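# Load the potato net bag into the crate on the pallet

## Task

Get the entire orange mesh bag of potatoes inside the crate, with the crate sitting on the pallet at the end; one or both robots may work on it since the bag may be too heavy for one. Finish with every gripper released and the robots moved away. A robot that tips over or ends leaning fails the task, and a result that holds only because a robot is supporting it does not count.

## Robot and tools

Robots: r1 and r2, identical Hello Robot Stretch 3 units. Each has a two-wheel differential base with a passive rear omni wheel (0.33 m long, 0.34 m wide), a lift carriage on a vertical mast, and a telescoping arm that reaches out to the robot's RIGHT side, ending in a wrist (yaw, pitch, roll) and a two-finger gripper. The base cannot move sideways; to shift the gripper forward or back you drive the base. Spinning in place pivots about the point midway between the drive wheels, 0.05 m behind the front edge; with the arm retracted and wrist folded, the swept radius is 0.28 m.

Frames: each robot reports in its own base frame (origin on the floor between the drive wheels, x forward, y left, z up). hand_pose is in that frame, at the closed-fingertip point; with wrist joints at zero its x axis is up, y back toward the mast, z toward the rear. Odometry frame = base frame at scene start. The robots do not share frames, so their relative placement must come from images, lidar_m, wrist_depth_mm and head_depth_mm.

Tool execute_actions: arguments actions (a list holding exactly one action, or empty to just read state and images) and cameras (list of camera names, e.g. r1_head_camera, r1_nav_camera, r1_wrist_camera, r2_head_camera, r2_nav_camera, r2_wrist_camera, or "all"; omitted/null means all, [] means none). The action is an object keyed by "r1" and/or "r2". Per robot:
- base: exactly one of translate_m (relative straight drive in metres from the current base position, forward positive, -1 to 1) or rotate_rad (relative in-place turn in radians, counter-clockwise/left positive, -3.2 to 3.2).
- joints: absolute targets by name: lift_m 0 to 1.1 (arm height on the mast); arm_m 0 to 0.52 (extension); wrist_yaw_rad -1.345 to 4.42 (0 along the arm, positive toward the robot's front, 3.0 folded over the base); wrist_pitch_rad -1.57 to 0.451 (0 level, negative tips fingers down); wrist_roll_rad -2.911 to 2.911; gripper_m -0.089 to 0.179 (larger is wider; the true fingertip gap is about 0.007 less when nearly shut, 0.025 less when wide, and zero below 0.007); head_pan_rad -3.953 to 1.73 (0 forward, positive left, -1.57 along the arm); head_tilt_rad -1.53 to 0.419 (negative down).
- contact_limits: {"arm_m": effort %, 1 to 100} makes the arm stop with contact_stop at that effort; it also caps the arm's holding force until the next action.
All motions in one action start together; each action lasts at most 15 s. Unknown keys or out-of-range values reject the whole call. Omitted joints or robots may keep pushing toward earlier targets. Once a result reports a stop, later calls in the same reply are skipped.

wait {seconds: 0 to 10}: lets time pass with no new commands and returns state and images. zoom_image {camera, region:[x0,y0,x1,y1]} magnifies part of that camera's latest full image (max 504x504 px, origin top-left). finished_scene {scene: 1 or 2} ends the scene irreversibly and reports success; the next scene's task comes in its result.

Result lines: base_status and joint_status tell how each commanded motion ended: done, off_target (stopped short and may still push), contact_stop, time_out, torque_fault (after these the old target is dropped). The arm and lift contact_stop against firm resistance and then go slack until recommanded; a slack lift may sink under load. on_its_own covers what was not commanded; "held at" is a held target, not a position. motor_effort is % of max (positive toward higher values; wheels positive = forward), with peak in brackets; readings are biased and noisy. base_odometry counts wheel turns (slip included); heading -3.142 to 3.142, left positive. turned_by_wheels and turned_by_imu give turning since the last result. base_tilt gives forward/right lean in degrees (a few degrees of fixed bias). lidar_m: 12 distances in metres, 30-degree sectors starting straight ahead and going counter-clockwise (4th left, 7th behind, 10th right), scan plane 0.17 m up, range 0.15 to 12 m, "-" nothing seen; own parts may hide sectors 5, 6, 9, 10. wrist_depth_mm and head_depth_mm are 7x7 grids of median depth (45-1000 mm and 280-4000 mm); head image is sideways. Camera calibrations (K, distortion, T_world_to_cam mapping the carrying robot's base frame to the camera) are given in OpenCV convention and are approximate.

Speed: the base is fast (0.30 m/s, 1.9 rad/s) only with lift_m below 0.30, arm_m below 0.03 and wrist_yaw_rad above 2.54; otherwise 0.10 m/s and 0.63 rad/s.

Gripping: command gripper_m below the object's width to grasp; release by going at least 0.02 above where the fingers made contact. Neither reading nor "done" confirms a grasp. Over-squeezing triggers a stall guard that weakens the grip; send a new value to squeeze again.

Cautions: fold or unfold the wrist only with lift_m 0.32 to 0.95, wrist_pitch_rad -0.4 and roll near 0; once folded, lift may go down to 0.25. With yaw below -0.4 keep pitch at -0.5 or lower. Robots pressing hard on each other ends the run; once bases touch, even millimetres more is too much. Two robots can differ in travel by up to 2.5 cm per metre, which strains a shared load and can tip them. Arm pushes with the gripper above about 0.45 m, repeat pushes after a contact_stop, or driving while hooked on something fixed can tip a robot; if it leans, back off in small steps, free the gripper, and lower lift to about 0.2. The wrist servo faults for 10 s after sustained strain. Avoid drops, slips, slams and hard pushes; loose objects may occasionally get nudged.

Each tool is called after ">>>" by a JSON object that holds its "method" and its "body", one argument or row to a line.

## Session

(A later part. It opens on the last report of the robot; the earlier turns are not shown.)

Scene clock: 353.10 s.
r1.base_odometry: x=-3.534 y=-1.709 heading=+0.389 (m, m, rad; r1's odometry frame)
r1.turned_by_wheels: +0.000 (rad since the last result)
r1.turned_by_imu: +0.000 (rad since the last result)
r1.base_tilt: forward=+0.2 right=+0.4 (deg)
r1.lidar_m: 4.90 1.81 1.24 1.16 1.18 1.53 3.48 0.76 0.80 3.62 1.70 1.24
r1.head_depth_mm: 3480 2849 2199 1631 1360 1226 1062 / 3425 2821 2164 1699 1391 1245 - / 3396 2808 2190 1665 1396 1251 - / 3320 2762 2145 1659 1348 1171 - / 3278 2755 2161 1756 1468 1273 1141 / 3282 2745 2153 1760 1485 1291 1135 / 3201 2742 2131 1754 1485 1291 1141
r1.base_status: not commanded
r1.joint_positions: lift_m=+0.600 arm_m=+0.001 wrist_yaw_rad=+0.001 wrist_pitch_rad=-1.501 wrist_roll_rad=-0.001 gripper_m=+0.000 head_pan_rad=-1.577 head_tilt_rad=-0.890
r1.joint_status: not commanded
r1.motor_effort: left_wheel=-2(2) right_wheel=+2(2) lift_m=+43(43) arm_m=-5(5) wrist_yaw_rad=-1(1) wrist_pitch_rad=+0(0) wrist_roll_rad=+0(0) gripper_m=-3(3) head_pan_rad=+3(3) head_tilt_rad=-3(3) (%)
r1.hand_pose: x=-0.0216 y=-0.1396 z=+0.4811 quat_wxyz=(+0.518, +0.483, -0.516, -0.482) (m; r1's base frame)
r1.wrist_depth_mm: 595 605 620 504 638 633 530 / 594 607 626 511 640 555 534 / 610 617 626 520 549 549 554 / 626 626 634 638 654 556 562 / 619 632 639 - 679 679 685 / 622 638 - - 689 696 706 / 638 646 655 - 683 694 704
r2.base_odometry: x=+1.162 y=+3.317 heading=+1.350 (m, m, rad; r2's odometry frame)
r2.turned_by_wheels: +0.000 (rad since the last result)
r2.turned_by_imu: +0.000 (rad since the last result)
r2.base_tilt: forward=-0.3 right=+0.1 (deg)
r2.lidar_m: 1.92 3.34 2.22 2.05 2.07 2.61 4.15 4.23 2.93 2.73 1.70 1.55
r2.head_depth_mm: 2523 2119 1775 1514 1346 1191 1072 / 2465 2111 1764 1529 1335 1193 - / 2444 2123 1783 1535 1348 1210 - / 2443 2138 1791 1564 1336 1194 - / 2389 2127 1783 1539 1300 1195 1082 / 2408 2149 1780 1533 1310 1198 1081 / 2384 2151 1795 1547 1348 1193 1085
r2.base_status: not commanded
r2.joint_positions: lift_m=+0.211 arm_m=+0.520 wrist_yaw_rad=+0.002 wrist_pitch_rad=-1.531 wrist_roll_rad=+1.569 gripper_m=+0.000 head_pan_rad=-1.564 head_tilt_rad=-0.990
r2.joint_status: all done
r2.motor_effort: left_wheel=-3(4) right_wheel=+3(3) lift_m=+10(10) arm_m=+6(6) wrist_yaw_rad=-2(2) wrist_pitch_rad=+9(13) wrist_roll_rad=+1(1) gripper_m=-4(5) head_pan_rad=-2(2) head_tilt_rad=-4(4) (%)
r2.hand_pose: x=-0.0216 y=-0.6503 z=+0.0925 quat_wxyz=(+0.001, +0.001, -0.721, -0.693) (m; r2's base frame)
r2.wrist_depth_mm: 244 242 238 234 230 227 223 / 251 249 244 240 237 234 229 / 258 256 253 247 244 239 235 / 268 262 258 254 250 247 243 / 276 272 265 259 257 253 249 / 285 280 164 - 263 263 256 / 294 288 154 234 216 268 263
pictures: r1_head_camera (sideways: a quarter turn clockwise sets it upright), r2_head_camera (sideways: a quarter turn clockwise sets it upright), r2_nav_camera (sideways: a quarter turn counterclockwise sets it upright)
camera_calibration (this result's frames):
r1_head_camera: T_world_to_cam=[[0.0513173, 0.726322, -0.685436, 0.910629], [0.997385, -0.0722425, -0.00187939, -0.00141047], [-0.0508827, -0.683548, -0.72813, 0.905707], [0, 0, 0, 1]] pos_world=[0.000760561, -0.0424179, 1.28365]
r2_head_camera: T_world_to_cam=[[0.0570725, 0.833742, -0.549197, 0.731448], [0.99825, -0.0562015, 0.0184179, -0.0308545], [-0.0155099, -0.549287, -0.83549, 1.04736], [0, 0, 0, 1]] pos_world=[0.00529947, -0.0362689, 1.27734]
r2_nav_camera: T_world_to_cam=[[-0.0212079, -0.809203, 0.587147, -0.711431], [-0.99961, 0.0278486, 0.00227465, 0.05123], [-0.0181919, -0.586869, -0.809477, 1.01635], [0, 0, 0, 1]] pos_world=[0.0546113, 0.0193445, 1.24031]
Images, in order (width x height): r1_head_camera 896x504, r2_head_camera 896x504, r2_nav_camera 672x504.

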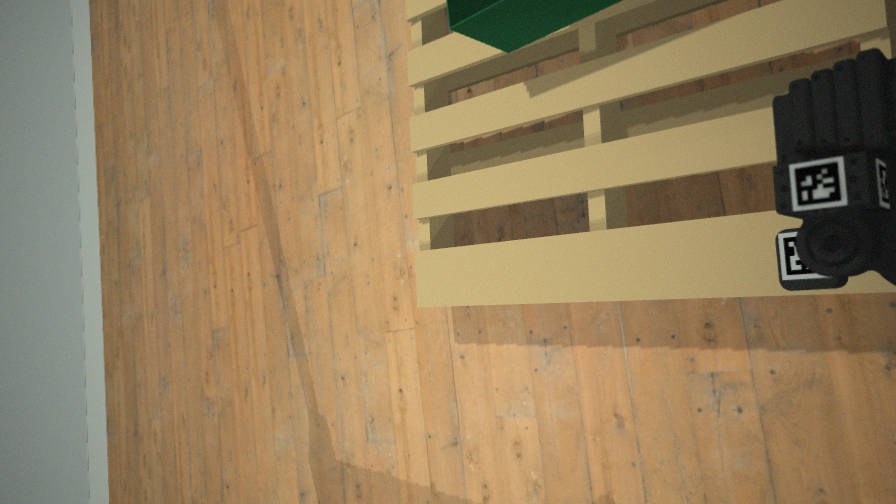

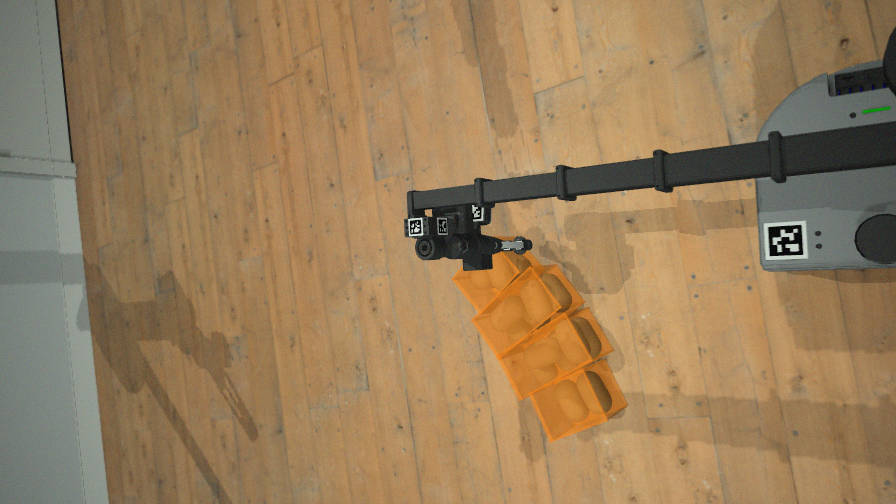

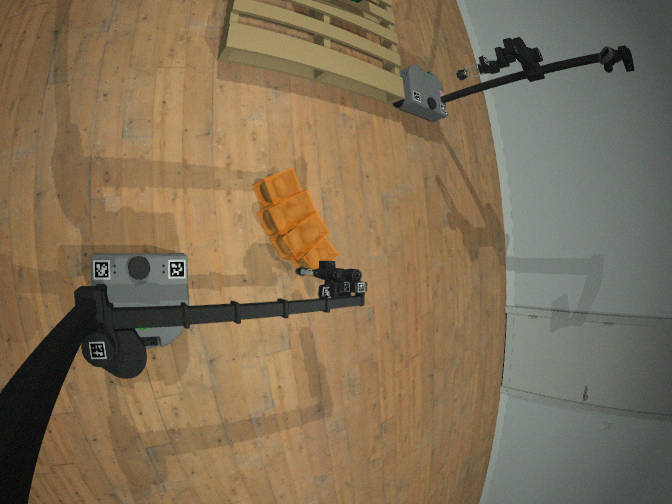

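>>> {"method": "execute_actions", "body": {
  "actions": [
    {"r2":{"base":{"rotate_rad":0.15},"joints":{"arm_m":0.4,"lift_m":0.35,"gripper_m":0.179,"wrist_roll_rad":1.03}}}
  ],
  "cameras": []
}}

>>> {"method": "execute_actions", "body": {
  "actions": [
    {"r2":{"base":{"translate_m":0.34}},"r1":{"base":{"translate_m":0.9},"joints":{"gripper_m":0.179,"head_tilt_rad":-0.7}}}
  ],
  "cameras": []
}}

>>> {"method": "execute_actions", "body": {
  "actions": [
    {"r2":{"base":{"rotate_rad":-0.15}}}
  ],
  "cameras": ["r2_head_camera","r1_head_camera","r2_wrist_camera"]
}}

Scene clock: 366.73 s.
r1.base_odometry: x=-3.534 y=-1.709 heading=+0.389 (m, m, rad; r1's odometry frame)
r1.turned_by_wheels: +0.000 (rad since the last result)
r1.turned_by_imu: +0.001 (rad since the last result)
r1.base_tilt: forward=+0.0 right=+0.4 (deg)
r1.lidar_m: 4.90 1.81 1.24 1.16 1.18 1.53 3.47 0.76 0.80 3.59 1.70 4.75
r1.head_depth_mm: 3493 2832 2196 1632 1363 1230 1064 / 3418 2796 2196 1703 1385 1247 - / 3361 2785 2173 1674 1384 1243 - / 3321 2793 2156 1670 1350 1170 - / 3263 2766 2153 1763 1464 1271 1144 / 3283 2762 2155 1761 1481 1291 1141 / 3227 2709 2143 1756 1481 1280 1140
r1.base_status: not commanded
r1.joint_positions: lift_m=+0.600 arm_m=+0.001 wrist_yaw_rad=+0.001 wrist_pitch_rad=-1.501 wrist_roll_rad=-0.001 gripper_m=+0.000 head_pan_rad=-1.577 head_tilt_rad=-0.890
r1.joint_status: not commanded
r1.motor_effort: left_wheel=-2(3) right_wheel=+2(2) lift_m=+42(43) arm_m=-5(5) wrist_yaw_rad=+0(1) wrist_pitch_rad=+0(0) wrist_roll_rad=+0(0) gripper_m=-3(3) head_pan_rad=+3(3) head_tilt_rad=-3(3) (%)
r1.hand_pose: x=-0.0216 y=-0.1396 z=+0.4811 quat_wxyz=(+0.518, +0.483, -0.516, -0.482) (m; r1's base frame)
r1.wrist_depth_mm: 592 602 616 503 636 627 531 / 603 612 621 517 640 546 537 / 608 619 634 514 549 546 547 / 623 618 631 640 657 556 565 / 623 629 646 - 677 683 701 / 633 643 - - 680 693 700 / 641 642 660 - 697 703 712
r2.base_odometry: x=+1.162 y=+3.317 heading=+1.500 (m, m, rad; r2's odometry frame)
r2.turned_by_wheels: +0.150 (rad since the last result)
r2.turned_by_imu: +0.150 (rad since the last result)
r2.base_tilt: forward=-0.3 right=-0.1 (deg)
r2.lidar_m: 4.61 2.84 2.11 2.05 2.14 2.98 4.16 3.78 2.80 2.73 1.70 1.56
r2.head_depth_mm: 2394 2113 1773 1522 1330 1192 1073 / 2435 2111 1759 1521 1340 1191 - / 2413 2117 1778 1574 1350 1192 - / 2402 2139 1773 1582 1324 1202 - / 2426 2157 1782 1531 1302 1197 1077 / 2409 2126 1784 1544 1328 1197 1083 / 2403 2157 1787 1548 1351 1206 1085
r2.base_status: done
r2.joint_positions: lift_m=+0.349 arm_m=+0.400 wrist_yaw_rad=+0.001 wrist_pitch_rad=-1.496 wrist_roll_rad=+1.036 gripper_m=+0.179 head_pan_rad=-1.564 head_tilt_rad=-0.990
r2.joint_status: all done
r2.motor_effort: left_wheel=-3(31) right_wheel=+2(25) lift_m=+44(48) arm_m=-3(3) wrist_yaw_rad=-2(1) wrist_pitch_rad=-1(9) wrist_roll_rad=-1(7) gripper_m=+0(83) head_pan_rad=-1(1) head_tilt_rad=-4(4) (%)
r2.hand_pose: x=-0.0216 y=-0.5402 z=+0.2306 quat_wxyz=(+0.194, +0.180, -0.707, -0.656) (m; r2's base frame)
r2.wrist_depth_mm: 396 385 379 369 362 353 345 / 405 392 384 375 367 362 352 / 418 295 371 384 376 369 361 / 423 328 398 397 386 375 367 / 440 308 348 404 393 388 372 / 450 438 331 414 405 398 - / 460 452 318 427 414 404 398
pictures: none
No camera images: the call's "cameras" was empty. Leave "cameras" out to get every camera's image.

Scene clock: 376.97 s.
r1.base_odometry: x=-2.702 y=-1.368 heading=+0.389 (m, m, rad; r1's odometry frame)
r1.turned_by_wheels: +0.000 (rad since the last result)
r1.turned_by_imu: +0.007 (rad since the last result)
r1.base_tilt: forward=+0.2 right=+0.2 (deg)
r1.lidar_m: 4.02 1.88 1.31 1.24 1.26 1.63 2.03 1.56 3.76 1.54 3.61 4.27
r1.head_depth_mm: 3361 3793 2986 2208 1740 1439 1230 / 3272 3617 2967 1980 1687 1441 1229 / 3147 3546 2595 1854 1725 1367 1228 / 3152 3500 2716 1998 1735 1387 1230 / 3156 3449 2991 2173 1727 1431 1226 / 3115 3379 2974 2199 1739 1438 1221 / 3021 3356 2960 2186 1737 1435 1222
r1.base_status: done
r1.joint_positions: lift_m=+0.600 arm_m=+0.001 wrist_yaw_rad=+0.001 wrist_pitch_rad=-1.501 wrist_roll_rad=-0.001 gripper_m=+0.179 head_pan_rad=-1.577 head_tilt_rad=-0.705
r1.joint_status: all done
r1.motor_effort: left_wheel=-3(4) right_wheel=+2(7) lift_m=+43(43) arm_m=-5(5) wrist_yaw_rad=-2(2) wrist_pitch_rad=+0(0) wrist_roll_rad=+0(0) gripper_m=+0(97) head_pan_rad=+3(3) head_tilt_rad=+2(11) (%)
r1.hand_pose: x=-0.0216 y=-0.1396 z=+0.4811 quat_wxyz=(+0.518, +0.483, -0.516, -0.482) (m; r1's base frame)
r1.wrist_depth_mm: 598 609 623 636 630 661 664 / 599 609 622 635 638 659 671 / 610 608 631 640 643 670 679 / 607 619 638 643 666 673 691 / 615 629 646 - 682 679 700 / - 639 642 - 677 685 702 / 634 640 648 - 690 - 711
r2.base_odometry: x=+1.186 y=+3.657 heading=+1.499 (m, m, rad; r2's odometry frame)
r2.turned_by_wheels: +0.000 (rad since the last result)
r2.turned_by_imu: +0.003 (rad since the last result)
r2.base_tilt: forward=-0.3 right=-0.1 (deg)
r2.lidar_m: 4.28 2.83 2.10 2.04 2.13 2.98 4.48 3.81 1.54 2.73 1.43 1.26
r2.head_depth_mm: 1266 2107 1772 1509 1339 1191 1067 / 2366 1798 1688 1523 1336 1188 - / 2403 2115 1740 1563 1322 1198 - / 2401 2146 1765 1579 1329 1199 - / 2413 2122 1777 1523 1345 1200 1079 / 2437 2126 1744 1535 1341 1199 1081 / 2423 2147 1702 1429 1312 1201 1087
r2.base_status: done
r2.joint_positions: lift_m=+0.349 arm_m=+0.400 wrist_yaw_rad=+0.001 wrist_pitch_rad=-1.496 wrist_roll_rad=+1.036 gripper_m=+0.179 head_pan_rad=-1.564 head_tilt_rad=-0.990
r2.joint_status: not commanded
r2.motor_effort: left_wheel=-4(6) right_wheel=+2(5) lift_m=+44(44) arm_m=-3(2) wrist_yaw_rad=-2(1) wrist_pitch_rad=-1(1) wrist_roll_rad=-2(2) gripper_m=+0(1) head_pan_rad=-1(1) head_tilt_rad=-4(4) (%)
r2.hand_pose: x=-0.0216 y=-0.5402 z=+0.2306 quat_wxyz=(+0.194, +0.180, -0.707, -0.656) (m; r2's base frame)
r2.wrist_depth_mm: 396 384 378 276 265 351 343 / 402 396 387 331 367 359 350 / 414 407 395 331 372 368 359 / 427 416 404 394 383 376 367 / 439 428 416 402 392 384 374 / 449 440 426 413 404 395 - / 465 452 438 424 412 400 395
pictures: none
No camera images: the call's "cameras" was empty. Leave "cameras" out to get every camera's image.

Scene clock: 378.07 s.
r1.base_odometry: x=-2.702 y=-1.368 heading=+0.389 (m, m, rad; r1's odometry frame)
r1.turned_by_wheels: +0.000 (rad since the last result)
r1.turned_by_imu: +0.000 (rad since the last result)
r1.base_tilt: forward=+0.2 right=+0.4 (deg)
r1.lidar_m: 4.01 1.88 1.31 1.24 1.26 1.63 2.04 1.56 3.79 1.54 3.61 4.28
r1.head_depth_mm: 3287 3740 2997 2226 1743 1441 1231 / 3283 3681 2980 2213 1686 1435 1224 / 3223 3511 2597 1814 1697 1374 1228 / 3195 3527 2724 1974 1729 1391 1218 / 3113 3522 2968 2189 1738 1424 1225 / 3071 3417 2955 2188 1725 1424 1216 / 3015 3330 2976 2179 1735 1431 1224
r1.base_status: not commanded
r1.joint_positions: lift_m=+0.600 arm_m=+0.001 wrist_yaw_rad=+0.001 wrist_pitch_rad=-1.501 wrist_roll_rad=-0.001 gripper_m=+0.179 head_pan_rad=-1.577 head_tilt_rad=-0.705
r1.joint_status: not commanded
r1.motor_effort: left_wheel=-2(3) right_wheel=+2(2) lift_m=+44(44) arm_m=-5(5) wrist_yaw_rad=-2(1) wrist_pitch_rad=+0(0) wrist_roll_rad=+0(0) gripper_m=+1(0) head_pan_rad=+3(3) head_tilt_rad=+1(1) (%)
r1.hand_pose: x=-0.0216 y=-0.1396 z=+0.4811 quat_wxyz=(+0.518, +0.483, -0.516, -0.482) (m; r1's base frame)
r1.wrist_depth_mm: 597 601 606 631 636 655 665 / 605 611 626 628 652 659 663 / 611 618 627 639 662 662 674 / 614 625 621 645 659 669 685 / 629 633 644 - 676 680 689 / - 639 652 - 688 684 700 / 631 641 664 - 688 - 716
r2.base_odometry: x=+1.186 y=+3.657 heading=+1.349 (m, m, rad; r2's odometry frame)
r2.turned_by_wheels: -0.150 (rad since the last result)
r2.turned_by_imu: -0.152 (rad since the last result)
r2.base_tilt: forward=-0.2 right=-0.1 (deg)
r2.lidar_m: 4.28 3.34 2.21 2.04 2.06 2.59 4.51 4.47 2.93 1.53 2.76 1.27
r2.head_depth_mm: 2548 2103 1764 1524 1343 1185 1076 / 2441 2118 1765 1530 1338 1194 - / 2417 1997 1703 1573 1296 1192 - / 2442 2127 1734 1589 1298 1198 - / 2415 2144 1781 1533 1348 1202 1077 / 2411 2157 1800 1543 1358 1200 1077 / 2371 2143 1798 1517 1354 1195 1079
r2.base_status: done
r2.joint_positions: lift_m=+0.349 arm_m=+0.400 wrist_yaw_rad=+0.001 wrist_pitch_rad=-1.496 wrist_roll_rad=+1.036 gripper_m=+0.179 head_pan_rad=-1.564 head_tilt_rad=-0.990
r2.joint_status: not commanded
r2.motor_effort: left_wheel=+0(9) right_wheel=-1(5) lift_m=+44(44) arm_m=-2(2) wrist_yaw_rad=-1(1) wrist_pitch_rad=-1(1) wrist_roll_rad=-2(2) gripper_m=+0(1) head_pan_rad=-2(1) head_tilt_rad=-4(4) (%)
r2.hand_pose: x=-0.0216 y=-0.5402 z=+0.2306 quat_wxyz=(+0.194, +0.180, -0.707, -0.656) (m; r2's base frame)
r2.wrist_depth_mm: 398 386 318 324 361 350 344 / 403 395 287 274 367 359 351 / 415 408 338 331 376 367 358 / 427 414 406 345 383 379 366 / 441 427 414 354 397 386 375 / 451 437 422 416 403 399 - / 465 452 440 424 412 405 396
pictures: r1_head_camera (sideways: a quarter turn clockwise sets it upright), r2_head_camera (sideways: a quarter turn clockwise sets it upright), r2_wrist_camera
camera_calibration (this result's frames):
r1_head_camera: T_world_to_cam=[[0.0504694, 0.587844, -0.807399, 1.0696], [0.997392, -0.0714281, 0.0103409, -0.017321], [-0.0515921, -0.805815, -0.589916, 0.72593], [0, 0, 0, 1]] pos_world=[0.000746246, -0.0450269, 1.29201]
r2_head_camera: T_world_to_cam=[[0.0570727, 0.833742, -0.549197, 0.731448], [0.99825, -0.0562017, 0.0184179, -0.0308545], [-0.01551, -0.549287, -0.83549, 1.04736], [0, 0, 0, 1]] pos_world=[0.00529946, -0.0362689, 1.27734]
r2_wrist_camera: T_world_to_cam=[[-0.428452, 0.900001, -0.0801713, 0.507057], [0.88654, 0.435864, 0.155147, 0.248906], [0.174576, -0.00460218, -0.984633, 0.394988], [0, 0, 0, 1]] pos_world=[-0.0723713, -0.563023, 0.390952]
Images, in order (width x height): r1_head_camera 896x504, r2_head_camera 896x504, r2_wrist_camera 644x364.

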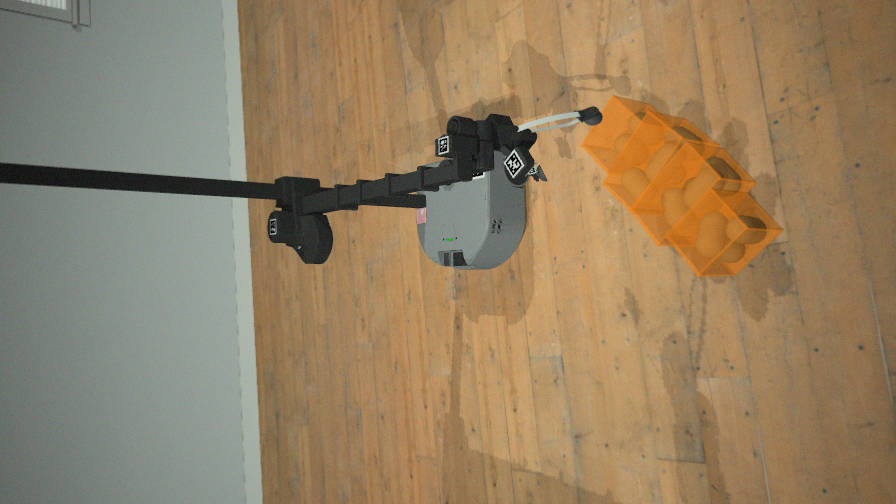

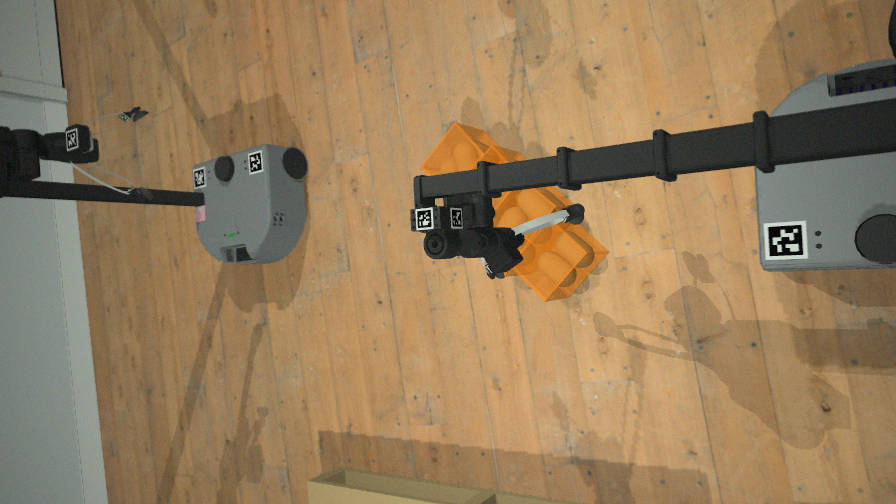

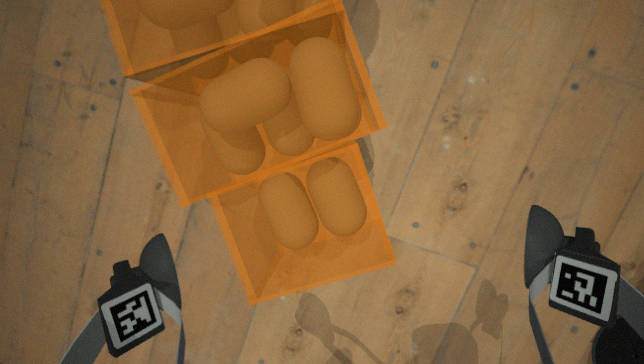

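>>> {"method": "execute_actions", "body": {
  "actions": [
    {"r2":{"base":{"translate_m":0.035},"joints":{"arm_m":0.425,"wrist_roll_rad":0.85,"lift_m":0.28}}}
  ],
  "cameras": ["r2_wrist_camera"]
}}

Scene clock: 383.23 s.
r1.base_odometry: x=-2.702 y=-1.368 heading=+0.389 (m, m, rad; r1's odometry frame)
r1.turned_by_wheels: +0.000 (rad since the last result)
r1.turned_by_imu: +0.000 (rad since the last result)
r1.base_tilt: forward=+0.2 right=+0.3 (deg)
r1.lidar_m: 4.01 1.88 1.31 1.24 1.26 1.63 2.03 1.56 0.98 1.55 3.62 4.29
r1.head_depth_mm: 3298 3711 3013 2199 1744 1442 1232 / 3320 3626 2990 2204 1648 1436 1225 / 3153 3516 2587 1857 1698 1371 1226 / 3137 3498 2824 2031 1734 1400 1217 / 3093 3475 2983 2192 1724 1423 1218 / 3083 3431 2981 2186 1720 1430 1222 / 3020 3349 2943 2172 1724 1435 1227
r1.base_status: not commanded
r1.joint_positions: lift_m=+0.600 arm_m=+0.001 wrist_yaw_rad=+0.001 wrist_pitch_rad=-1.501 wrist_roll_rad=-0.001 gripper_m=+0.179 head_pan_rad=-1.577 head_tilt_rad=-0.705
r1.joint_status: not commanded
r1.motor_effort: left_wheel=-3(3) right_wheel=+2(2) lift_m=+43(43) arm_m=-5(5) wrist_yaw_rad=-1(2) wrist_pitch_rad=+0(0) wrist_roll_rad=+0(0) gripper_m=+0(0) head_pan_rad=+3(3) head_tilt_rad=+1(2) (%)
r1.hand_pose: x=-0.0216 y=-0.1396 z=+0.4811 quat_wxyz=(+0.518, +0.483, -0.516, -0.482) (m; r1's base frame)
r1.wrist_depth_mm: 592 600 612 624 644 648 657 / 599 614 621 626 644 646 675 / 616 622 627 636 659 659 682 / 609 626 638 645 662 673 692 / 621 635 641 - 671 687 688 / - 644 648 - 680 686 694 / 637 649 658 - 683 - 728
r2.base_odometry: x=+1.194 y=+3.691 heading=+1.350 (m, m, rad; r2's odometry frame)
r2.turned_by_wheels: +0.000 (rad since the last result)
r2.turned_by_imu: +0.001 (rad since the last result)
r2.base_tilt: forward=-0.3 right=-0.1 (deg)
r2.lidar_m: 4.24 3.36 2.21 2.04 2.07 2.59 4.53 4.50 2.94 1.55 2.75 1.23
r2.head_depth_mm: 2544 2101 1772 1518 1333 1193 1073 / 2447 2107 1775 1526 1341 1187 - / 2375 1798 1711 1546 1314 1190 - / 2467 2119 1741 1554 1321 1201 - / 2423 2140 1773 1541 1351 1200 1078 / 2415 2164 1787 1544 1345 1200 1079 / 2383 2154 1748 1493 1342 1208 1083
r2.base_status: done
r2.joint_positions: lift_m=+0.281 arm_m=+0.425 wrist_yaw_rad=+0.001 wrist_pitch_rad=-1.496 wrist_roll_rad=+0.856 gripper_m=+0.179 head_pan_rad=-1.564 head_tilt_rad=-0.990
r2.joint_status: all done
r2.motor_effort: left_wheel=+1(8) right_wheel=-1(3) lift_m=+10(38) arm_m=+4(4) wrist_yaw_rad=-2(1) wrist_pitch_rad=-1(1) wrist_roll_rad=-2(2) gripper_m=+0(1) head_pan_rad=-3(2) head_tilt_rad=-4(4) (%)
r2.hand_pose: x=-0.0216 y=-0.5647 z=+0.1622 quat_wxyz=(+0.257, +0.238, -0.686, -0.637) (m; r2's base frame)
r2.wrist_depth_mm: 325 321 280 201 196 293 286 / 333 327 265 252 203 300 291 / 342 332 325 279 309 304 299 / 350 343 334 272 315 310 305 / 356 349 341 286 322 318 311 / 367 359 351 343 333 325 - / 378 368 360 351 341 333 325
pictures: r2_wrist_camera
camera_calibration (this result's frames):
r2_wrist_camera: T_world_to_cam=[[-0.582948, 0.809217, -0.0730723, 0.467818], [0.796699, 0.586943, 0.144111, 0.35535], [0.159506, 0.0257925, -0.98686, 0.344705], [0, 0, 0, 1]] pos_world=[-0.0653763, -0.596027, 0.32315]
Images, in order (width x height): r2_wrist_camera 644x364.

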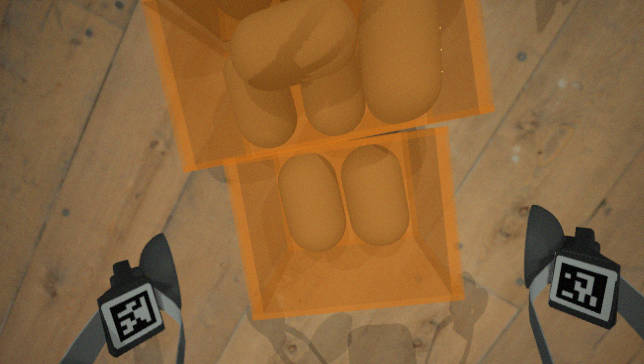

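>>> {"method": "execute_actions", "body": {
  "actions": [
    {"r2":{"base":{"rotate_rad":0.3},"joints":{"lift_m":0.4}}}
  ],
  "cameras": []
}}

>>> {"method": "execute_actions", "body": {
  "actions": [
    {"r2":{"base":{"translate_m":-0.4},"joints":{"arm_m":0.305}}}
  ],
  "cameras": []
}}

>>> {"method": "execute_actions", "body": {
  "actions": [
    {"r2":{"base":{"rotate_rad":-0.3}}}
  ],
  "cameras": []
}}

>>> {"method": "execute_actions", "body": {
  "actions": [
    {"r2":{"base":{"translate_m":0.382},"joints":{"lift_m":0.28}}}
  ],
  "cameras": ["r2_wrist_camera","r2_head_camera"]
}}

Scene clock: 398.93 s.
r1.base_odometry: x=-2.702 y=-1.368 heading=+0.389 (m, m, rad; r1's odometry frame)
r1.turned_by_wheels: +0.000 (rad since the last result)
r1.turned_by_imu: +0.001 (rad since the last result)
r1.base_tilt: forward=+0.3 right=+0.3 (deg)
r1.lidar_m: 4.01 1.87 1.32 1.24 1.26 1.63 2.03 1.56 1.55 1.55 3.61 4.25
r1.head_depth_mm: 3340 3774 2998 1268 1694 1446 1229 / 3286 3639 2982 2125 1737 1442 1232 / 3164 3493 1809 1922 1735 1372 1232 / 3192 3516 2718 2049 1740 1399 1226 / 3083 3438 2990 2194 1739 1426 1219 / 3073 3414 2992 2178 1743 1438 1229 / 2989 3329 2961 2192 1719 1428 1221
r1.base_status: not commanded
r1.joint_positions: lift_m=+0.600 arm_m=+0.001 wrist_yaw_rad=+0.001 wrist_pitch_rad=-1.501 wrist_roll_rad=-0.001 gripper_m=+0.179 head_pan_rad=-1.577 head_tilt_rad=-0.705
r1.joint_status: not commanded
r1.motor_effort: left_wheel=-2(3) right_wheel=+2(2) lift_m=+43(43) arm_m=-6(5) wrist_yaw_rad=+0(1) wrist_pitch_rad=+0(0) wrist_roll_rad=+0(0) gripper_m=+1(0) head_pan_rad=+3(3) head_tilt_rad=+1(1) (%)
r1.hand_pose: x=-0.0216 y=-0.1396 z=+0.4811 quat_wxyz=(+0.518, +0.483, -0.516, -0.482) (m; r1's base frame)
r1.wrist_depth_mm: 591 613 619 624 641 653 664 / 600 619 623 626 646 654 666 / 611 620 631 645 644 669 677 / 618 627 636 651 665 664 684 / 622 631 637 - 678 686 692 / - 636 648 - 679 682 705 / 621 644 650 - 693 - 707
r2.base_odometry: x=+1.194 y=+3.691 heading=+1.650 (m, m, rad; r2's odometry frame)
r2.turned_by_wheels: +0.300 (rad since the last result)
r2.turned_by_imu: +0.305 (rad since the last result)
r2.base_tilt: forward=-0.4 right=+0.0 (deg)
r2.lidar_m: 4.23 2.50 2.05 2.04 2.26 3.60 4.54 3.33 1.55 2.73 1.23 1.27
r2.head_depth_mm: 2374 2111 1664 1522 1309 1189 1072 / 2387 2110 1737 1526 1291 1207 - / 2394 2131 1765 1495 1315 1200 - / 2431 2129 1788 1524 1348 1193 - / 2480 2114 1702 1534 1344 1203 1083 / 2488 2136 1697 1452 1332 1198 1083 / 2486 2128 1693 1457 1245 1207 1080
r2.base_status: done
r2.joint_positions: lift_m=+0.399 arm_m=+0.425 wrist_yaw_rad=+0.001 wrist_pitch_rad=-1.496 wrist_roll_rad=+0.856 gripper_m=+0.179 head_pan_rad=-1.564 head_tilt_rad=-0.990
r2.joint_status: all done
r2.motor_effort: left_wheel=-3(11) right_wheel=+1(6) lift_m=+44(46) arm_m=+3(4) wrist_yaw_rad=-1(2) wrist_pitch_rad=-1(1) wrist_roll_rad=-2(2) gripper_m=+0(0) head_pan_rad=-3(1) head_tilt_rad=-5(4) (%)
r2.hand_pose: x=-0.0216 y=-0.5647 z=+0.2806 quat_wxyz=(+0.257, +0.238, -0.686, -0.637) (m; r2's base frame)
r2.wrist_depth_mm: 447 435 427 417 405 352 392 / 455 447 434 425 374 402 397 / 466 460 443 433 427 416 405 / 480 469 457 445 434 426 416 / 476 475 464 455 443 437 421 / 478 478 480 468 455 446 - / 376 493 490 480 465 455 444
pictures: none
No camera images: the call's "cameras" was empty. Leave "cameras" out to get every camera's image.

Scene clock: 404.17 s.
r1.base_odometry: x=-2.702 y=-1.368 heading=+0.389 (m, m, rad; r1's odometry frame)
r1.turned_by_wheels: +0.000 (rad since the last result)
r1.turned_by_imu: +0.001 (rad since the last result)
r1.base_tilt: forward=+0.2 right=+0.0 (deg)
r1.lidar_m: 3.97 1.88 1.31 1.23 1.26 1.63 2.04 1.56 3.76 1.40 3.61 4.27
r1.head_depth_mm: 3359 3782 3037 2210 1751 1444 1228 / 3292 3734 3025 2212 1734 1443 1228 / 3225 3587 2962 2195 1732 1364 1221 / 3205 3534 2984 1962 1684 1394 1224 / 3083 3408 2587 1784 1667 1431 1229 / 2992 3417 2574 2185 1687 1433 1223 / 3016 3334 2970 2176 1735 1435 1224
r1.base_status: not commanded
r1.joint_positions: lift_m=+0.600 arm_m=+0.001 wrist_yaw_rad=+0.001 wrist_pitch_rad=-1.501 wrist_roll_rad=-0.001 gripper_m=+0.179 head_pan_rad=-1.577 head_tilt_rad=-0.705
r1.joint_status: not commanded
r1.motor_effort: left_wheel=-3(3) right_wheel=+2(2) lift_m=+43(43) arm_m=-5(5) wrist_yaw_rad=-2(1) wrist_pitch_rad=+0(0) wrist_roll_rad=+0(0) gripper_m=+0(0) head_pan_rad=+3(3) head_tilt_rad=+2(2) (%)
r1.hand_pose: x=-0.0216 y=-0.1396 z=+0.4811 quat_wxyz=(+0.518, +0.483, -0.516, -0.482) (m; r1's base frame)
r1.wrist_depth_mm: 594 612 617 633 631 639 668 / 602 618 624 632 638 660 666 / 617 616 628 632 653 670 670 / 617 624 634 649 653 670 688 / 630 627 632 - 665 688 692 / - 641 652 - 683 681 708 / 639 633 661 - 684 - 714
r2.base_odometry: x=+1.225 y=+3.292 heading=+1.649 (m, m, rad; r2's odometry frame)
r2.turned_by_wheels: +0.000 (rad since the last result)
r2.turned_by_imu: -0.001 (rad since the last result)
r2.base_tilt: forward=-0.3 right=+0.0 (deg)
r2.lidar_m: 4.64 2.59 2.12 2.11 2.33 3.72 4.13 3.28 1.40 1.40 1.70 1.54
r2.head_depth_mm: 2344 2127 1774 1518 1335 1192 1074 / 1182 2114 1745 1520 1329 1198 - / 2387 2066 1665 1558 1345 1190 - / 2407 2123 1737 1561 1301 1197 - / 2401 2143 1781 1536 1301 1199 1077 / 2446 2138 1787 1538 1345 1200 1085 / 2448 2157 1711 1538 1353 1198 1088
r2.base_status: done
r2.joint_positions: lift_m=+0.399 arm_m=+0.305 wrist_yaw_rad=+0.001 wrist_pitch_rad=-1.496 wrist_roll_rad=+0.855 gripper_m=+0.179 head_pan_rad=-1.564 head_tilt_rad=-0.990
r2.joint_status: all done
r2.motor_effort: left_wheel=-4(11) right_wheel=+2(2) lift_m=+44(44) arm_m=-3(4) wrist_yaw_rad=-1(2) wrist_pitch_rad=-1(1) wrist_roll_rad=-2(2) gripper_m=+0(0) head_pan_rad=-2(1) head_tilt_rad=-4(4) (%)
r2.hand_pose: x=-0.0216 y=-0.4451 z=+0.2806 quat_wxyz=(+0.257, +0.238, -0.686, -0.637) (m; r2's base frame)
r2.wrist_depth_mm: 446 436 329 415 407 400 389 / 456 440 381 426 418 407 403 / 466 455 352 436 425 415 409 / 479 463 399 443 438 428 417 / 490 479 363 457 447 435 - / 501 488 444 465 453 448 - / 519 506 490 473 468 - -
pictures: none
No camera images: the call's "cameras" was empty. Leave "cameras" out to get every camera's image.

Scene clock: 405.67 s.
r1.base_odometry: x=-2.702 y=-1.368 heading=+0.389 (m, m, rad; r1's odometry frame)
r1.turned_by_wheels: +0.000 (rad since the last result)
r1.turned_by_imu: +0.000 (rad since the last result)
r1.base_tilt: forward=+0.1 right=+0.3 (deg)
r1.lidar_m: 4.01 1.87 1.31 1.24 1.26 1.63 2.04 1.56 3.75 1.39 3.62 4.28
r1.head_depth_mm: 3368 3731 3011 2197 1752 1436 1231 / 3223 3641 3028 2211 1741 1438 1232 / 3198 3608 3011 2200 1742 1366 1227 / 3136 3497 3014 2206 1719 1387 1230 / 3102 3395 1747 1255 1684 1431 1228 / 3067 3432 2700 2098 1719 1437 1222 / 3040 3327 2934 2188 1730 1434 1227
r1.base_status: not commanded
r1.joint_positions: lift_m=+0.600 arm_m=+0.001 wrist_yaw_rad=+0.001 wrist_pitch_rad=-1.501 wrist_roll_rad=-0.001 gripper_m=+0.179 head_pan_rad=-1.577 head_tilt_rad=-0.705
r1.joint_status: not commanded
r1.motor_effort: left_wheel=-3(3) right_wheel=+2(2) lift_m=+43(42) arm_m=-5(5) wrist_yaw_rad=-1(1) wrist_pitch_rad=+0(0) wrist_roll_rad=+0(0) gripper_m=+0(0) head_pan_rad=+3(3) head_tilt_rad=+1(2) (%)
r1.hand_pose: x=-0.0216 y=-0.1396 z=+0.4811 quat_wxyz=(+0.518, +0.483, -0.516, -0.482) (m; r1's base frame)
r1.wrist_depth_mm: 597 599 613 628 643 652 663 / 598 611 625 632 647 656 649 / 608 611 629 636 655 665 669 / 614 637 633 641 657 673 690 / 627 639 640 - 673 677 705 / - 643 645 - 676 688 704 / 637 646 657 - 698 - 709
r2.base_odometry: x=+1.225 y=+3.292 heading=+1.350 (m, m, rad; r2's odometry frame)
r2.turned_by_wheels: -0.300 (rad since the last result)
r2.turned_by_imu: -0.304 (rad since the last result)
r2.base_tilt: forward=-0.3 right=-0.1 (deg)
r2.lidar_m: 1.74 3.47 2.29 2.11 2.14 2.69 4.15 4.18 2.86 1.39 2.69 1.54
r2.head_depth_mm: 2471 2120 1761 1523 1337 1187 1070 / 2437 2099 1772 1523 1342 1200 - / 2422 2125 1780 1561 1339 1195 - / 2387 2116 1732 1563 1323 1200 - / 1168 2085 1674 1540 1298 1197 1080 / 2369 2127 1749 1546 1296 1196 1078 / 2320 2178 1796 1538 1349 1203 1084
r2.base_status: done
r2.joint_positions: lift_m=+0.399 arm_m=+0.305 wrist_yaw_rad=+0.001 wrist_pitch_rad=-1.496 wrist_roll_rad=+0.855 gripper_m=+0.179 head_pan_rad=-1.564 head_tilt_rad=-0.990
r2.joint_status: not commanded
r2.motor_effort: left_wheel=+1(8) right_wheel=-1(5) lift_m=+44(44) arm_m=-3(3) wrist_yaw_rad=-1(1) wrist_pitch_rad=-1(1) wrist_roll_rad=-2(1) gripper_m=+0(0) head_pan_rad=-1(1) head_tilt_rad=-4(4) (%)
r2.hand_pose: x=-0.0216 y=-0.4451 z=+0.2806 quat_wxyz=(+0.257, +0.238, -0.686, -0.637) (m; r2's base frame)
r2.wrist_depth_mm: 441 438 425 418 406 399 391 / 459 445 434 423 416 408 397 / 465 449 443 438 423 416 406 / 482 368 457 443 438 425 414 / 487 374 461 455 447 435 - / 501 388 468 463 455 445 - / 518 426 458 475 466 - -
pictures: none
No camera images: the call's "cameras" was empty. Leave "cameras" out to get every camera's image.

Scene clock: 410.53 s.
r1.base_odometry: x=-2.702 y=-1.368 heading=+0.389 (m, m, rad; r1's odometry frame)
r1.turned_by_wheels: +0.000 (rad since the last result)
r1.turned_by_imu: +0.001 (rad since the last result)
r1.base_tilt: forward=+0.1 right=+0.3 (deg)
r1.lidar_m: 4.01 1.88 1.31 1.24 1.26 1.63 2.04 1.56 0.97 1.56 3.60 4.28
r1.head_depth_mm: 3319 3766 3000 2205 1742 1447 1231 / 3263 3597 2993 2194 1635 1437 1230 / 3158 3505 1714 1788 1685 1368 1225 / 3164 3524 2953 2193 1730 1387 1227 / 3083 3485 2984 2186 1731 1429 1222 / 3078 3396 2973 2191 1735 1430 1219 / 3005 3341 2992 2189 1731 1428 1222
r1.base_status: not commanded
r1.joint_positions: lift_m=+0.600 arm_m=+0.001 wrist_yaw_rad=+0.001 wrist_pitch_rad=-1.501 wrist_roll_rad=-0.001 gripper_m=+0.179 head_pan_rad=-1.577 head_tilt_rad=-0.705
r1.joint_status: not commanded
r1.motor_effort: left_wheel=-3(3) right_wheel=+2(2) lift_m=+43(44) arm_m=-5(5) wrist_yaw_rad=-2(1) wrist_pitch_rad=+0(0) wrist_roll_rad=+0(0) gripper_m=+0(0) head_pan_rad=+3(3) head_tilt_rad=+2(2) (%)
r1.hand_pose: x=-0.0216 y=-0.1396 z=+0.4811 quat_wxyz=(+0.518, +0.483, -0.516, -0.482) (m; r1's base frame)
r1.wrist_depth_mm: 594 611 621 627 632 640 656 / 604 608 623 632 647 657 668 / 614 617 631 636 651 663 679 / 614 630 639 650 661 666 686 / 621 629 639 - 672 689 689 / - 641 650 - 677 695 708 / 629 649 658 - 691 - 713
r2.base_odometry: x=+1.309 y=+3.665 heading=+1.350 (m, m, rad; r2's odometry frame)
r2.turned_by_wheels: +0.000 (rad since the last result)
r2.turned_by_imu: +0.003 (rad since the last result)
r2.base_tilt: forward=-0.3 right=+0.0 (deg)
r2.lidar_m: 1.61 3.55 2.34 2.16 2.18 2.75 4.52 4.32 2.83 1.56 2.64 1.18
r2.head_depth_mm: 2447 2096 1767 1521 1339 1187 1077 / 1189 2114 1729 1524 1343 1196 - / 2339 2074 1662 1531 1280 1200 - / 2378 2127 1743 1534 1274 1191 - / 2358 2127 1790 1545 1353 1200 1078 / 2303 2141 1780 1534 1343 1193 1083 / 2284 2150 1806 1506 1353 1199 1078
r2.base_status: done
r2.joint_positions: lift_m=+0.281 arm_m=+0.305 wrist_yaw_rad=+0.001 wrist_pitch_rad=-1.496 wrist_roll_rad=+0.855 gripper_m=+0.179 head_pan_rad=-1.564 head_tilt_rad=-0.990
r2.joint_status: all done
r2.motor_effort: left_wheel=+1(9) right_wheel=-1(3) lift_m=+10(37) arm_m=-2(3) wrist_yaw_rad=-1(1) wrist_pitch_rad=-1(1) wrist_roll_rad=-1(1) gripper_m=+0(1) head_pan_rad=-2(2) head_tilt_rad=-4(4) (%)
r2.hand_pose: x=-0.0216 y=-0.4451 z=+0.1622 quat_wxyz=(+0.257, +0.238, -0.686, -0.637) (m; r2's base frame)
r2.wrist_depth_mm: 325 320 283 203 196 293 286 / 338 327 265 225 203 298 292 / 342 332 325 284 311 306 298 / 353 343 334 272 317 312 306 / 359 352 340 289 323 319 310 / 371 359 351 341 334 328 - / 378 369 359 349 341 336 325
pictures: r2_head_camera (sideways: a quarter turn clockwise sets it upright), r2_wrist_camera
camera_calibration (this result's frames):
r2_head_camera: T_world_to_cam=[[0.0570725, 0.833742, -0.549197, 0.731448], [0.99825, -0.0562015, 0.0184179, -0.0308545], [-0.0155099, -0.549287, -0.83549, 1.04736], [0, 0, 0, 1]] pos_world=[0.00529947, -0.0362689, 1.27734]
r2_wrist_camera: T_world_to_cam=[[-0.583679, 0.808704, -0.0729186, 0.370821], [0.796181, 0.587638, 0.144141, 0.285483], [0.159417, 0.0260757, -0.986867, 0.341754], [0, 0, 0, 1]] pos_world=[-0.0653374, -0.476557, 0.323156]
Images, in order (width x height): r2_head_camera 896x504, r2_wrist_camera 644x364.

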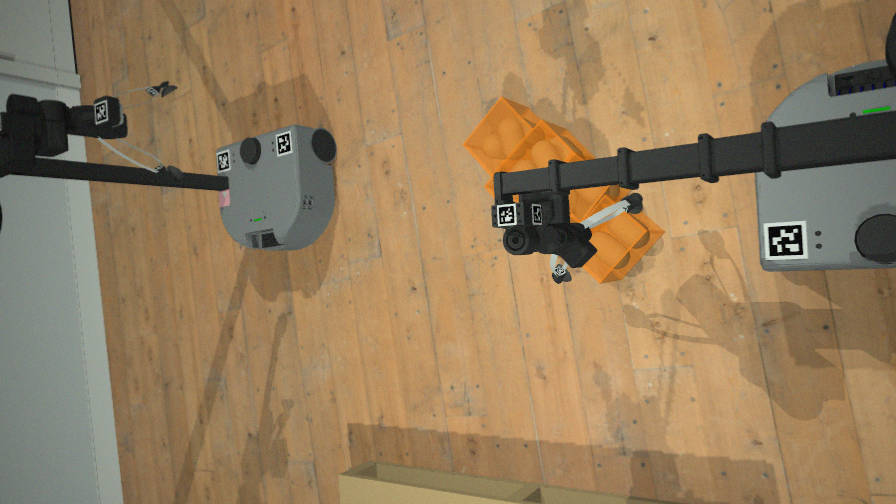

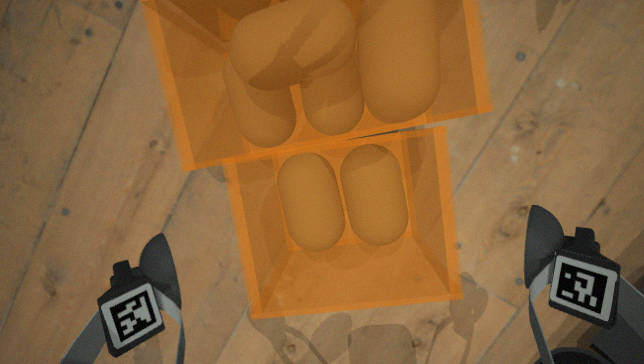

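>>> {"method": "execute_actions", "body": {
  "actions": [
    {"r2":{"joints":{"lift_m":0.195}}}
  ],
  "cameras": []
}}

>>> {"method": "execute_actions", "body": {
  "actions": [
    {"r2":{"joints":{"gripper_m":0.05}}}
  ],
  "cameras": []
}}

>>> {"method": "execute_actions", "body": {
  "actions": [
    {"r2":{"joints":{"lift_m":0.23,"arm_m":0.5,"wrist_roll_rad":1.2}},"r1":{"base":{"translate_m":-0.05},"joints":{"arm_m":0.4,"wrist_roll_rad":0.85}}}
  ],
  "cameras": ["r2_head_camera","r1_head_camera","r1_wrist_camera"]
}}

Scene clock: 415.37 s.
r1.base_odometry: x=-2.702 y=-1.368 heading=+0.389 (m, m, rad; r1's odometry frame)
r1.turned_by_wheels: +0.000 (rad since the last result)
r1.turned_by_imu: +0.000 (rad since the last result)
r1.base_tilt: forward=+0.0 right=+0.2 (deg)
r1.lidar_m: 4.01 1.88 1.32 1.24 1.26 1.63 2.04 1.56 1.07 1.44 3.58 4.29
r1.head_depth_mm: 3344 3704 3027 2215 1742 1445 1224 / 3273 3657 2991 2196 1643 1440 1225 / 3123 3524 2855 1784 1630 1367 1224 / 3158 3543 2987 2121 1737 1387 1227 / 3096 3468 2964 2185 1722 1427 1218 / 3085 3435 2968 2195 1725 1439 1222 / 3030 3331 2971 2176 1725 1433 1222
r1.base_status: not commanded
r1.joint_positions: lift_m=+0.600 arm_m=+0.001 wrist_yaw_rad=+0.001 wrist_pitch_rad=-1.501 wrist_roll_rad=-0.001 gripper_m=+0.179 head_pan_rad=-1.577 head_tilt_rad=-0.705
r1.joint_status: not commanded
r1.motor_effort: left_wheel=-2(3) right_wheel=+2(2) lift_m=+43(42) arm_m=-6(5) wrist_yaw_rad=-1(2) wrist_pitch_rad=+0(0) wrist_roll_rad=+0(0) gripper_m=+0(0) head_pan_rad=+4(3) head_tilt_rad=+1(2) (%)
r1.hand_pose: x=-0.0216 y=-0.1396 z=+0.4811 quat_wxyz=(+0.518, +0.483, -0.516, -0.482) (m; r1's base frame)
r1.wrist_depth_mm: 601 612 614 630 637 652 657 / 601 611 628 634 653 663 668 / 608 610 635 639 653 673 686 / 614 620 634 644 653 675 691 / 619 632 644 - 670 681 693 / - 645 644 - 685 701 705 / 635 646 655 - 682 - 707
r2.base_odometry: x=+1.309 y=+3.665 heading=+1.350 (m, m, rad; r2's odometry frame)
r2.turned_by_wheels: +0.000 (rad since the last result)
r2.turned_by_imu: +0.001 (rad since the last result)
r2.base_tilt: forward=-0.3 right=-0.1 (deg)
r2.lidar_m: 1.61 3.56 2.34 2.16 2.18 2.75 4.52 4.31 2.83 1.43 2.64 1.18
r2.head_depth_mm: 2477 2115 1778 1523 1339 1189 1074 / 1187 2115 1740 1528 1341 1192 - / 2328 2061 1669 1519 1295 1214 - / 2359 2119 1741 1531 1323 1196 - / 2356 2134 1790 1537 1338 1193 1080 / 2310 2151 1795 1533 1346 1193 1083 / 2277 2136 1795 1502 1354 1206 1083
r2.base_status: not commanded
r2.joint_positions: lift_m=+0.197 arm_m=+0.305 wrist_yaw_rad=+0.001 wrist_pitch_rad=-1.498 wrist_roll_rad=+0.855 gripper_m=+0.179 head_pan_rad=-1.564 head_tilt_rad=-0.990
r2.joint_status: lift_m contact_stop (moved -0.083 of -0.086)
r2.on_its_own: lift_m is slack since a contact_stop, until your next command for it
r2.motor_effort: left_wheel=+0(1) right_wheel=+1(1) lift_m=+27(26) arm_m=-2(2) wrist_yaw_rad=-1(2) wrist_pitch_rad=+0(1) wrist_roll_rad=-1(1) gripper_m=-1(1) head_pan_rad=-2(2) head_tilt_rad=-4(4) (%)
r2.hand_pose: x=-0.0216 y=-0.4446 z=+0.0788 quat_wxyz=(+0.257, +0.239, -0.685, -0.638) (m; r2's base frame)
r2.wrist_depth_mm: 243 240 133 141 119 215 213 / 249 245 181 177 129 222 219 / 256 250 195 238 233 228 223 / 263 256 252 192 187 232 227 / 269 262 256 192 186 239 232 / 274 - 262 252 247 244 - / 282 276 268 262 255 249 243
pictures: none
No camera images: the call's "cameras" was empty. Leave "cameras" out to get every camera's image.

not run: a stop came earlier in this reply.

not run: a stop came earlier in this reply.

>>> {"method": "execute_actions", "body": {
  "actions": [
    {"r2":{"joints":{"gripper_m":0.05,"lift_m":0.205}}}
  ],
  "cameras": []
}}

>>> {"method": "execute_actions", "body": {
  "actions": [
    {"r2":{"joints":{"lift_m":0.23,"arm_m":0.5,"wrist_roll_rad":1.2}},"r1":{"base":{"translate_m":-0.05},"joints":{"arm_m":0.4,"wrist_roll_rad":0.85}}}
  ],
  "cameras": ["r2_head_camera","r1_head_camera","r1_wrist_camera"]
}}

Scene clock: 419.57 s.
r1.base_odometry: x=-2.702 y=-1.368 heading=+0.389 (m, m, rad; r1's odometry frame)
r1.turned_by_wheels: +0.000 (rad since the last result)
r1.turned_by_imu: +0.000 (rad since the last result)
r1.base_tilt: forward=+0.1 right=+0.2 (deg)
r1.lidar_m: 4.01 1.88 1.32 1.24 1.26 1.63 2.03 1.55 1.00 1.44 3.62 4.28
r1.head_depth_mm: 3327 3716 3027 2205 1736 1436 1227 / 3290 3606 3006 2206 1643 1442 1235 / 3140 3509 2873 1790 1692 1368 1224 / 3150 3479 2958 2119 1742 1390 1225 / 3143 3408 2999 2197 1727 1435 1218 / 3057 3425 3001 2186 1731 1435 1223 / 3081 3374 2935 2168 1729 1428 1226
r1.base_status: not commanded
r1.joint_positions: lift_m=+0.600 arm_m=+0.001 wrist_yaw_rad=+0.001 wrist_pitch_rad=-1.501 wrist_roll_rad=-0.001 gripper_m=+0.179 head_pan_rad=-1.577 head_tilt_rad=-0.705
r1.joint_status: not commanded
r1.motor_effort: left_wheel=-2(3) right_wheel=+2(2) lift_m=+43(43) arm_m=-5(5) wrist_yaw_rad=-1(1) wrist_pitch_rad=+0(0) wrist_roll_rad=+0(0) gripper_m=+0(0) head_pan_rad=+3(4) head_tilt_rad=+2(1) (%)
r1.hand_pose: x=-0.0216 y=-0.1396 z=+0.4811 quat_wxyz=(+0.518, +0.483, -0.516, -0.482) (m; r1's base frame)
r1.wrist_depth_mm: 597 605 619 617 640 643 672 / 603 611 621 633 646 655 673 / 610 622 631 635 645 665 682 / 606 624 639 647 667 674 685 / 629 623 651 - 671 673 697 / - 642 642 - 687 681 699 / 640 646 658 - 691 - 709
r2.base_odometry: x=+1.309 y=+3.665 heading=+1.350 (m, m, rad; r2's odometry frame)
r2.turned_by_wheels: +0.000 (rad since the last result)
r2.turned_by_imu: +0.001 (rad since the last result)
r2.base_tilt: forward=-0.4 right=-0.1 (deg)
r2.lidar_m: 1.61 3.54 2.34 2.16 2.18 2.74 4.52 4.30 2.82 1.43 2.64 1.18
r2.head_depth_mm: 2458 2105 1778 1519 1335 1188 1073 / 1188 2125 1736 1524 1341 1195 - / 2334 2071 1681 1543 1285 1213 - / 2387 2124 1738 1530 1320 1201 - / 2367 2144 1777 1536 1342 1197 1080 / 2292 2169 1799 1548 1350 1200 1084 / 2258 2153 1789 1513 1351 1202 1081
r2.base_status: not commanded
r2.joint_positions: lift_m=+0.205 arm_m=+0.305 wrist_yaw_rad=+0.001 wrist_pitch_rad=-1.498 wrist_roll_rad=+0.854 gripper_m=+0.052 head_pan_rad=-1.564 head_tilt_rad=-0.990
r2.joint_status: all done
r2.motor_effort: left_wheel=+1(1) right_wheel=-1(2) lift_m=+28(42) arm_m=-2(2) wrist_yaw_rad=-2(2) wrist_pitch_rad=-1(1) wrist_roll_rad=-1(1) gripper_m=-44(100) head_pan_rad=-2(2) head_tilt_rad=-4(4) (%)
r2.hand_pose: x=-0.0216 y=-0.4447 z=+0.0863 quat_wxyz=(+0.258, +0.239, -0.685, -0.638) (m; r2's base frame)
r2.wrist_depth_mm: 253 248 140 144 126 224 221 / 259 253 189 185 136 230 226 / 266 258 202 245 240 235 229 / 270 265 257 201 195 240 235 / 277 273 263 200 194 247 240 / 286 281 270 261 256 253 243 / 292 287 278 270 263 256 252
pictures: none
No camera images: the call's "cameras" was empty. Leave "cameras" out to get every camera's image.

Scene clock: 423.70 s.
r1.base_odometry: x=-2.748 y=-1.387 heading=+0.389 (m, m, rad; r1's odometry frame)
r1.turned_by_wheels: +0.000 (rad since the last result)
r1.turned_by_imu: +0.000 (rad since the last result)
r1.base_tilt: forward=+0.0 right=+0.2 (deg)
r1.lidar_m: 4.04 1.87 1.31 1.23 1.25 1.62 2.06 1.51 0.77 1.42 3.60 4.34
r1.head_depth_mm: 3318 3762 3051 2211 1745 1439 1233 / 3270 3665 3006 2198 1743 1403 1265 / 3163 3529 2814 1823 1216 1346 1228 / 3202 3524 2974 1974 - 1358 1226 / 3103 3498 2961 2195 1719 1414 1225 / 3085 3372 2979 2179 1723 1438 1222 / 3017 3353 2965 2181 1719 1437 1225
r1.base_status: done
r1.joint_positions: lift_m=+0.600 arm_m=+0.400 wrist_yaw_rad=+0.001 wrist_pitch_rad=-1.499 wrist_roll_rad=+0.848 gripper_m=+0.179 head_pan_rad=-1.577 head_tilt_rad=-0.705
r1.joint_status: all done
r1.motor_effort: left_wheel=-2(8) right_wheel=+2(4) lift_m=+43(43) arm_m=+6(5) wrist_yaw_rad=-2(1) wrist_pitch_rad=+0(1) wrist_roll_rad=+1(2) gripper_m=+1(0) head_pan_rad=+3(3) head_tilt_rad=+1(2) (%)
r1.hand_pose: x=-0.0216 y=-0.5386 z=+0.4811 quat_wxyz=(+0.259, +0.241, -0.684, -0.638) (m; r1's base frame)
r1.wrist_depth_mm: 623 617 617 559 607 617 623 / 630 631 583 585 626 628 621 / 632 639 631 631 641 631 629 / 643 645 652 643 641 647 640 / 657 666 649 655 649 648 650 / - 664 665 665 668 675 655 / 677 677 668 669 675 - -
r2.base_odometry: x=+1.309 y=+3.665 heading=+1.350 (m, m, rad; r2's odometry frame)
r2.turned_by_wheels: +0.000 (rad since the last result)
r2.turned_by_imu: +0.001 (rad since the last result)
r2.base_tilt: forward=-0.3 right=-0.1 (deg)
r2.lidar_m: 1.61 3.55 2.34 2.16 2.19 2.73 4.52 4.31 2.82 1.42 2.64 1.18
r2.head_depth_mm: 2427 2090 1764 1526 1334 1190 1074 / 2434 917 1791 1526 1337 1198 - / 1493 2081 1666 1561 1311 1203 - / 2377 2114 1677 1572 1322 1200 - / 2347 2142 1802 1533 1344 1195 1078 / 2303 2133 1785 1537 1351 1206 1083 / 2262 2140 1795 1507 1347 1205 1083
r2.base_status: not commanded
r2.joint_positions: lift_m=+0.229 arm_m=+0.499 wrist_yaw_rad=-0.015 wrist_pitch_rad=-1.524 wrist_roll_rad=+1.235 gripper_m=+0.075 head_pan_rad=-1.564 head_tilt_rad=-0.990
r2.joint_status: wrist_roll_rad off_target (ended at +1.235, target +1.200); the others done
r2.on_its_own: gripper_m is held at +0.074, not at your +0.050, by its stall guard, which is still easing; wrist_yaw_rad is at rest, and its effort (+18) is outside its rest range (-12 to +12)
r2.motor_effort: left_wheel=+1(10) right_wheel=-2(10) lift_m=+48(51) arm_m=+7(8) wrist_yaw_rad=+18(17) wrist_pitch_rad=+7(11) wrist_roll_rad=-12(19) gripper_m=-34(45) head_pan_rad=-2(2) head_tilt_rad=-4(4) (%)
r2.hand_pose: x=-0.0214 y=-0.6322 z=+0.1106 quat_wxyz=(+0.116, +0.110, -0.714, -0.682) (m; r2's base frame)
r2.wrist_depth_mm: 265 261 222 145 146 150 239 / 271 268 206 159 153 246 246 / 279 275 216 213 166 253 252 / 286 282 278 270 265 265 259 / 295 290 285 209 202 270 265 / 305 301 293 203 197 280 272 / 314 309 303 297 292 285 282
pictures: r1_head_camera (sideways: a quarter turn clockwise sets it upright), r1_wrist_camera, r2_head_camera (sideways: a quarter turn clockwise sets it upright)
camera_calibration (this result's frames):
r1_head_camera: T_world_to_cam=[[0.0504683, 0.587636, -0.80755, 1.06979], [0.997392, -0.0714256, 0.0103578, -0.017343], [-0.0515931, -0.805967, -0.589708, 0.72566], [0, 0, 0, 1]] pos_world=[0.000746225, -0.0450295, 1.29202]
r1_wrist_camera: T_world_to_cam=[[-0.761121, 0.648568, 0.00740748, 0.313287], [0.645802, 0.756714, 0.101608, 0.414448], [0.0602946, 0.08212, -0.994797, 0.685449], [0, 0, 0, 1]] pos_world=[-0.0705309, -0.573095, 0.637451]
r2_head_camera: T_world_to_cam=[[0.0570724, 0.833742, -0.549197, 0.731448], [0.99825, -0.0562014, 0.0184179, -0.0308545], [-0.0155098, -0.549287, -0.83549, 1.04736], [0, 0, 0, 1]] pos_world=[0.00529947, -0.0362689, 1.27734]
Images, in order (width x height): r1_head_camera 896x504, r1_wrist_camera 644x364, r2_head_camera 896x504.

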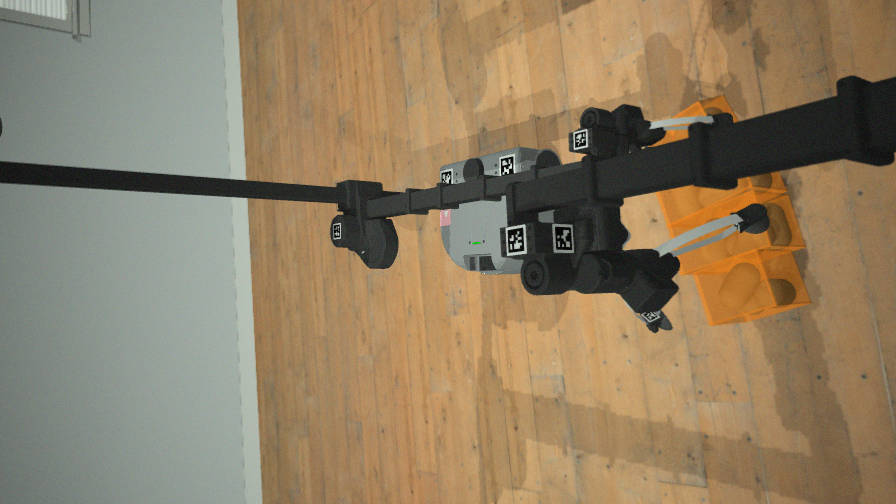

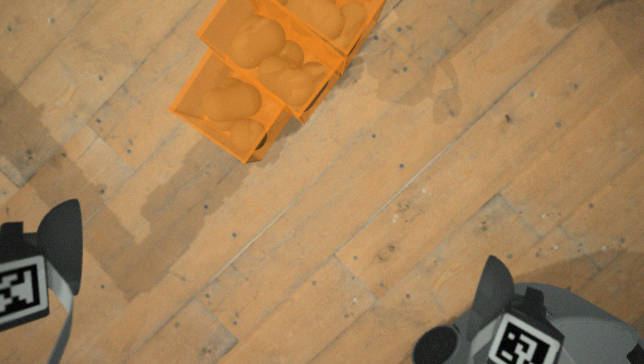

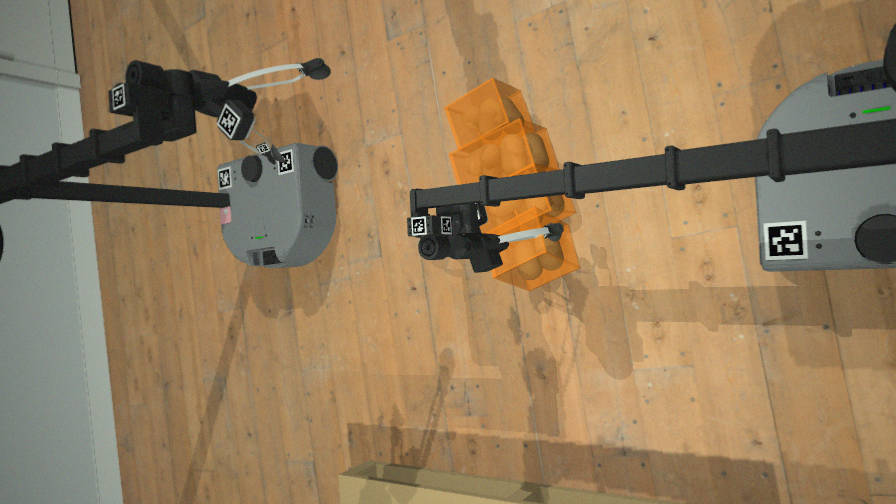

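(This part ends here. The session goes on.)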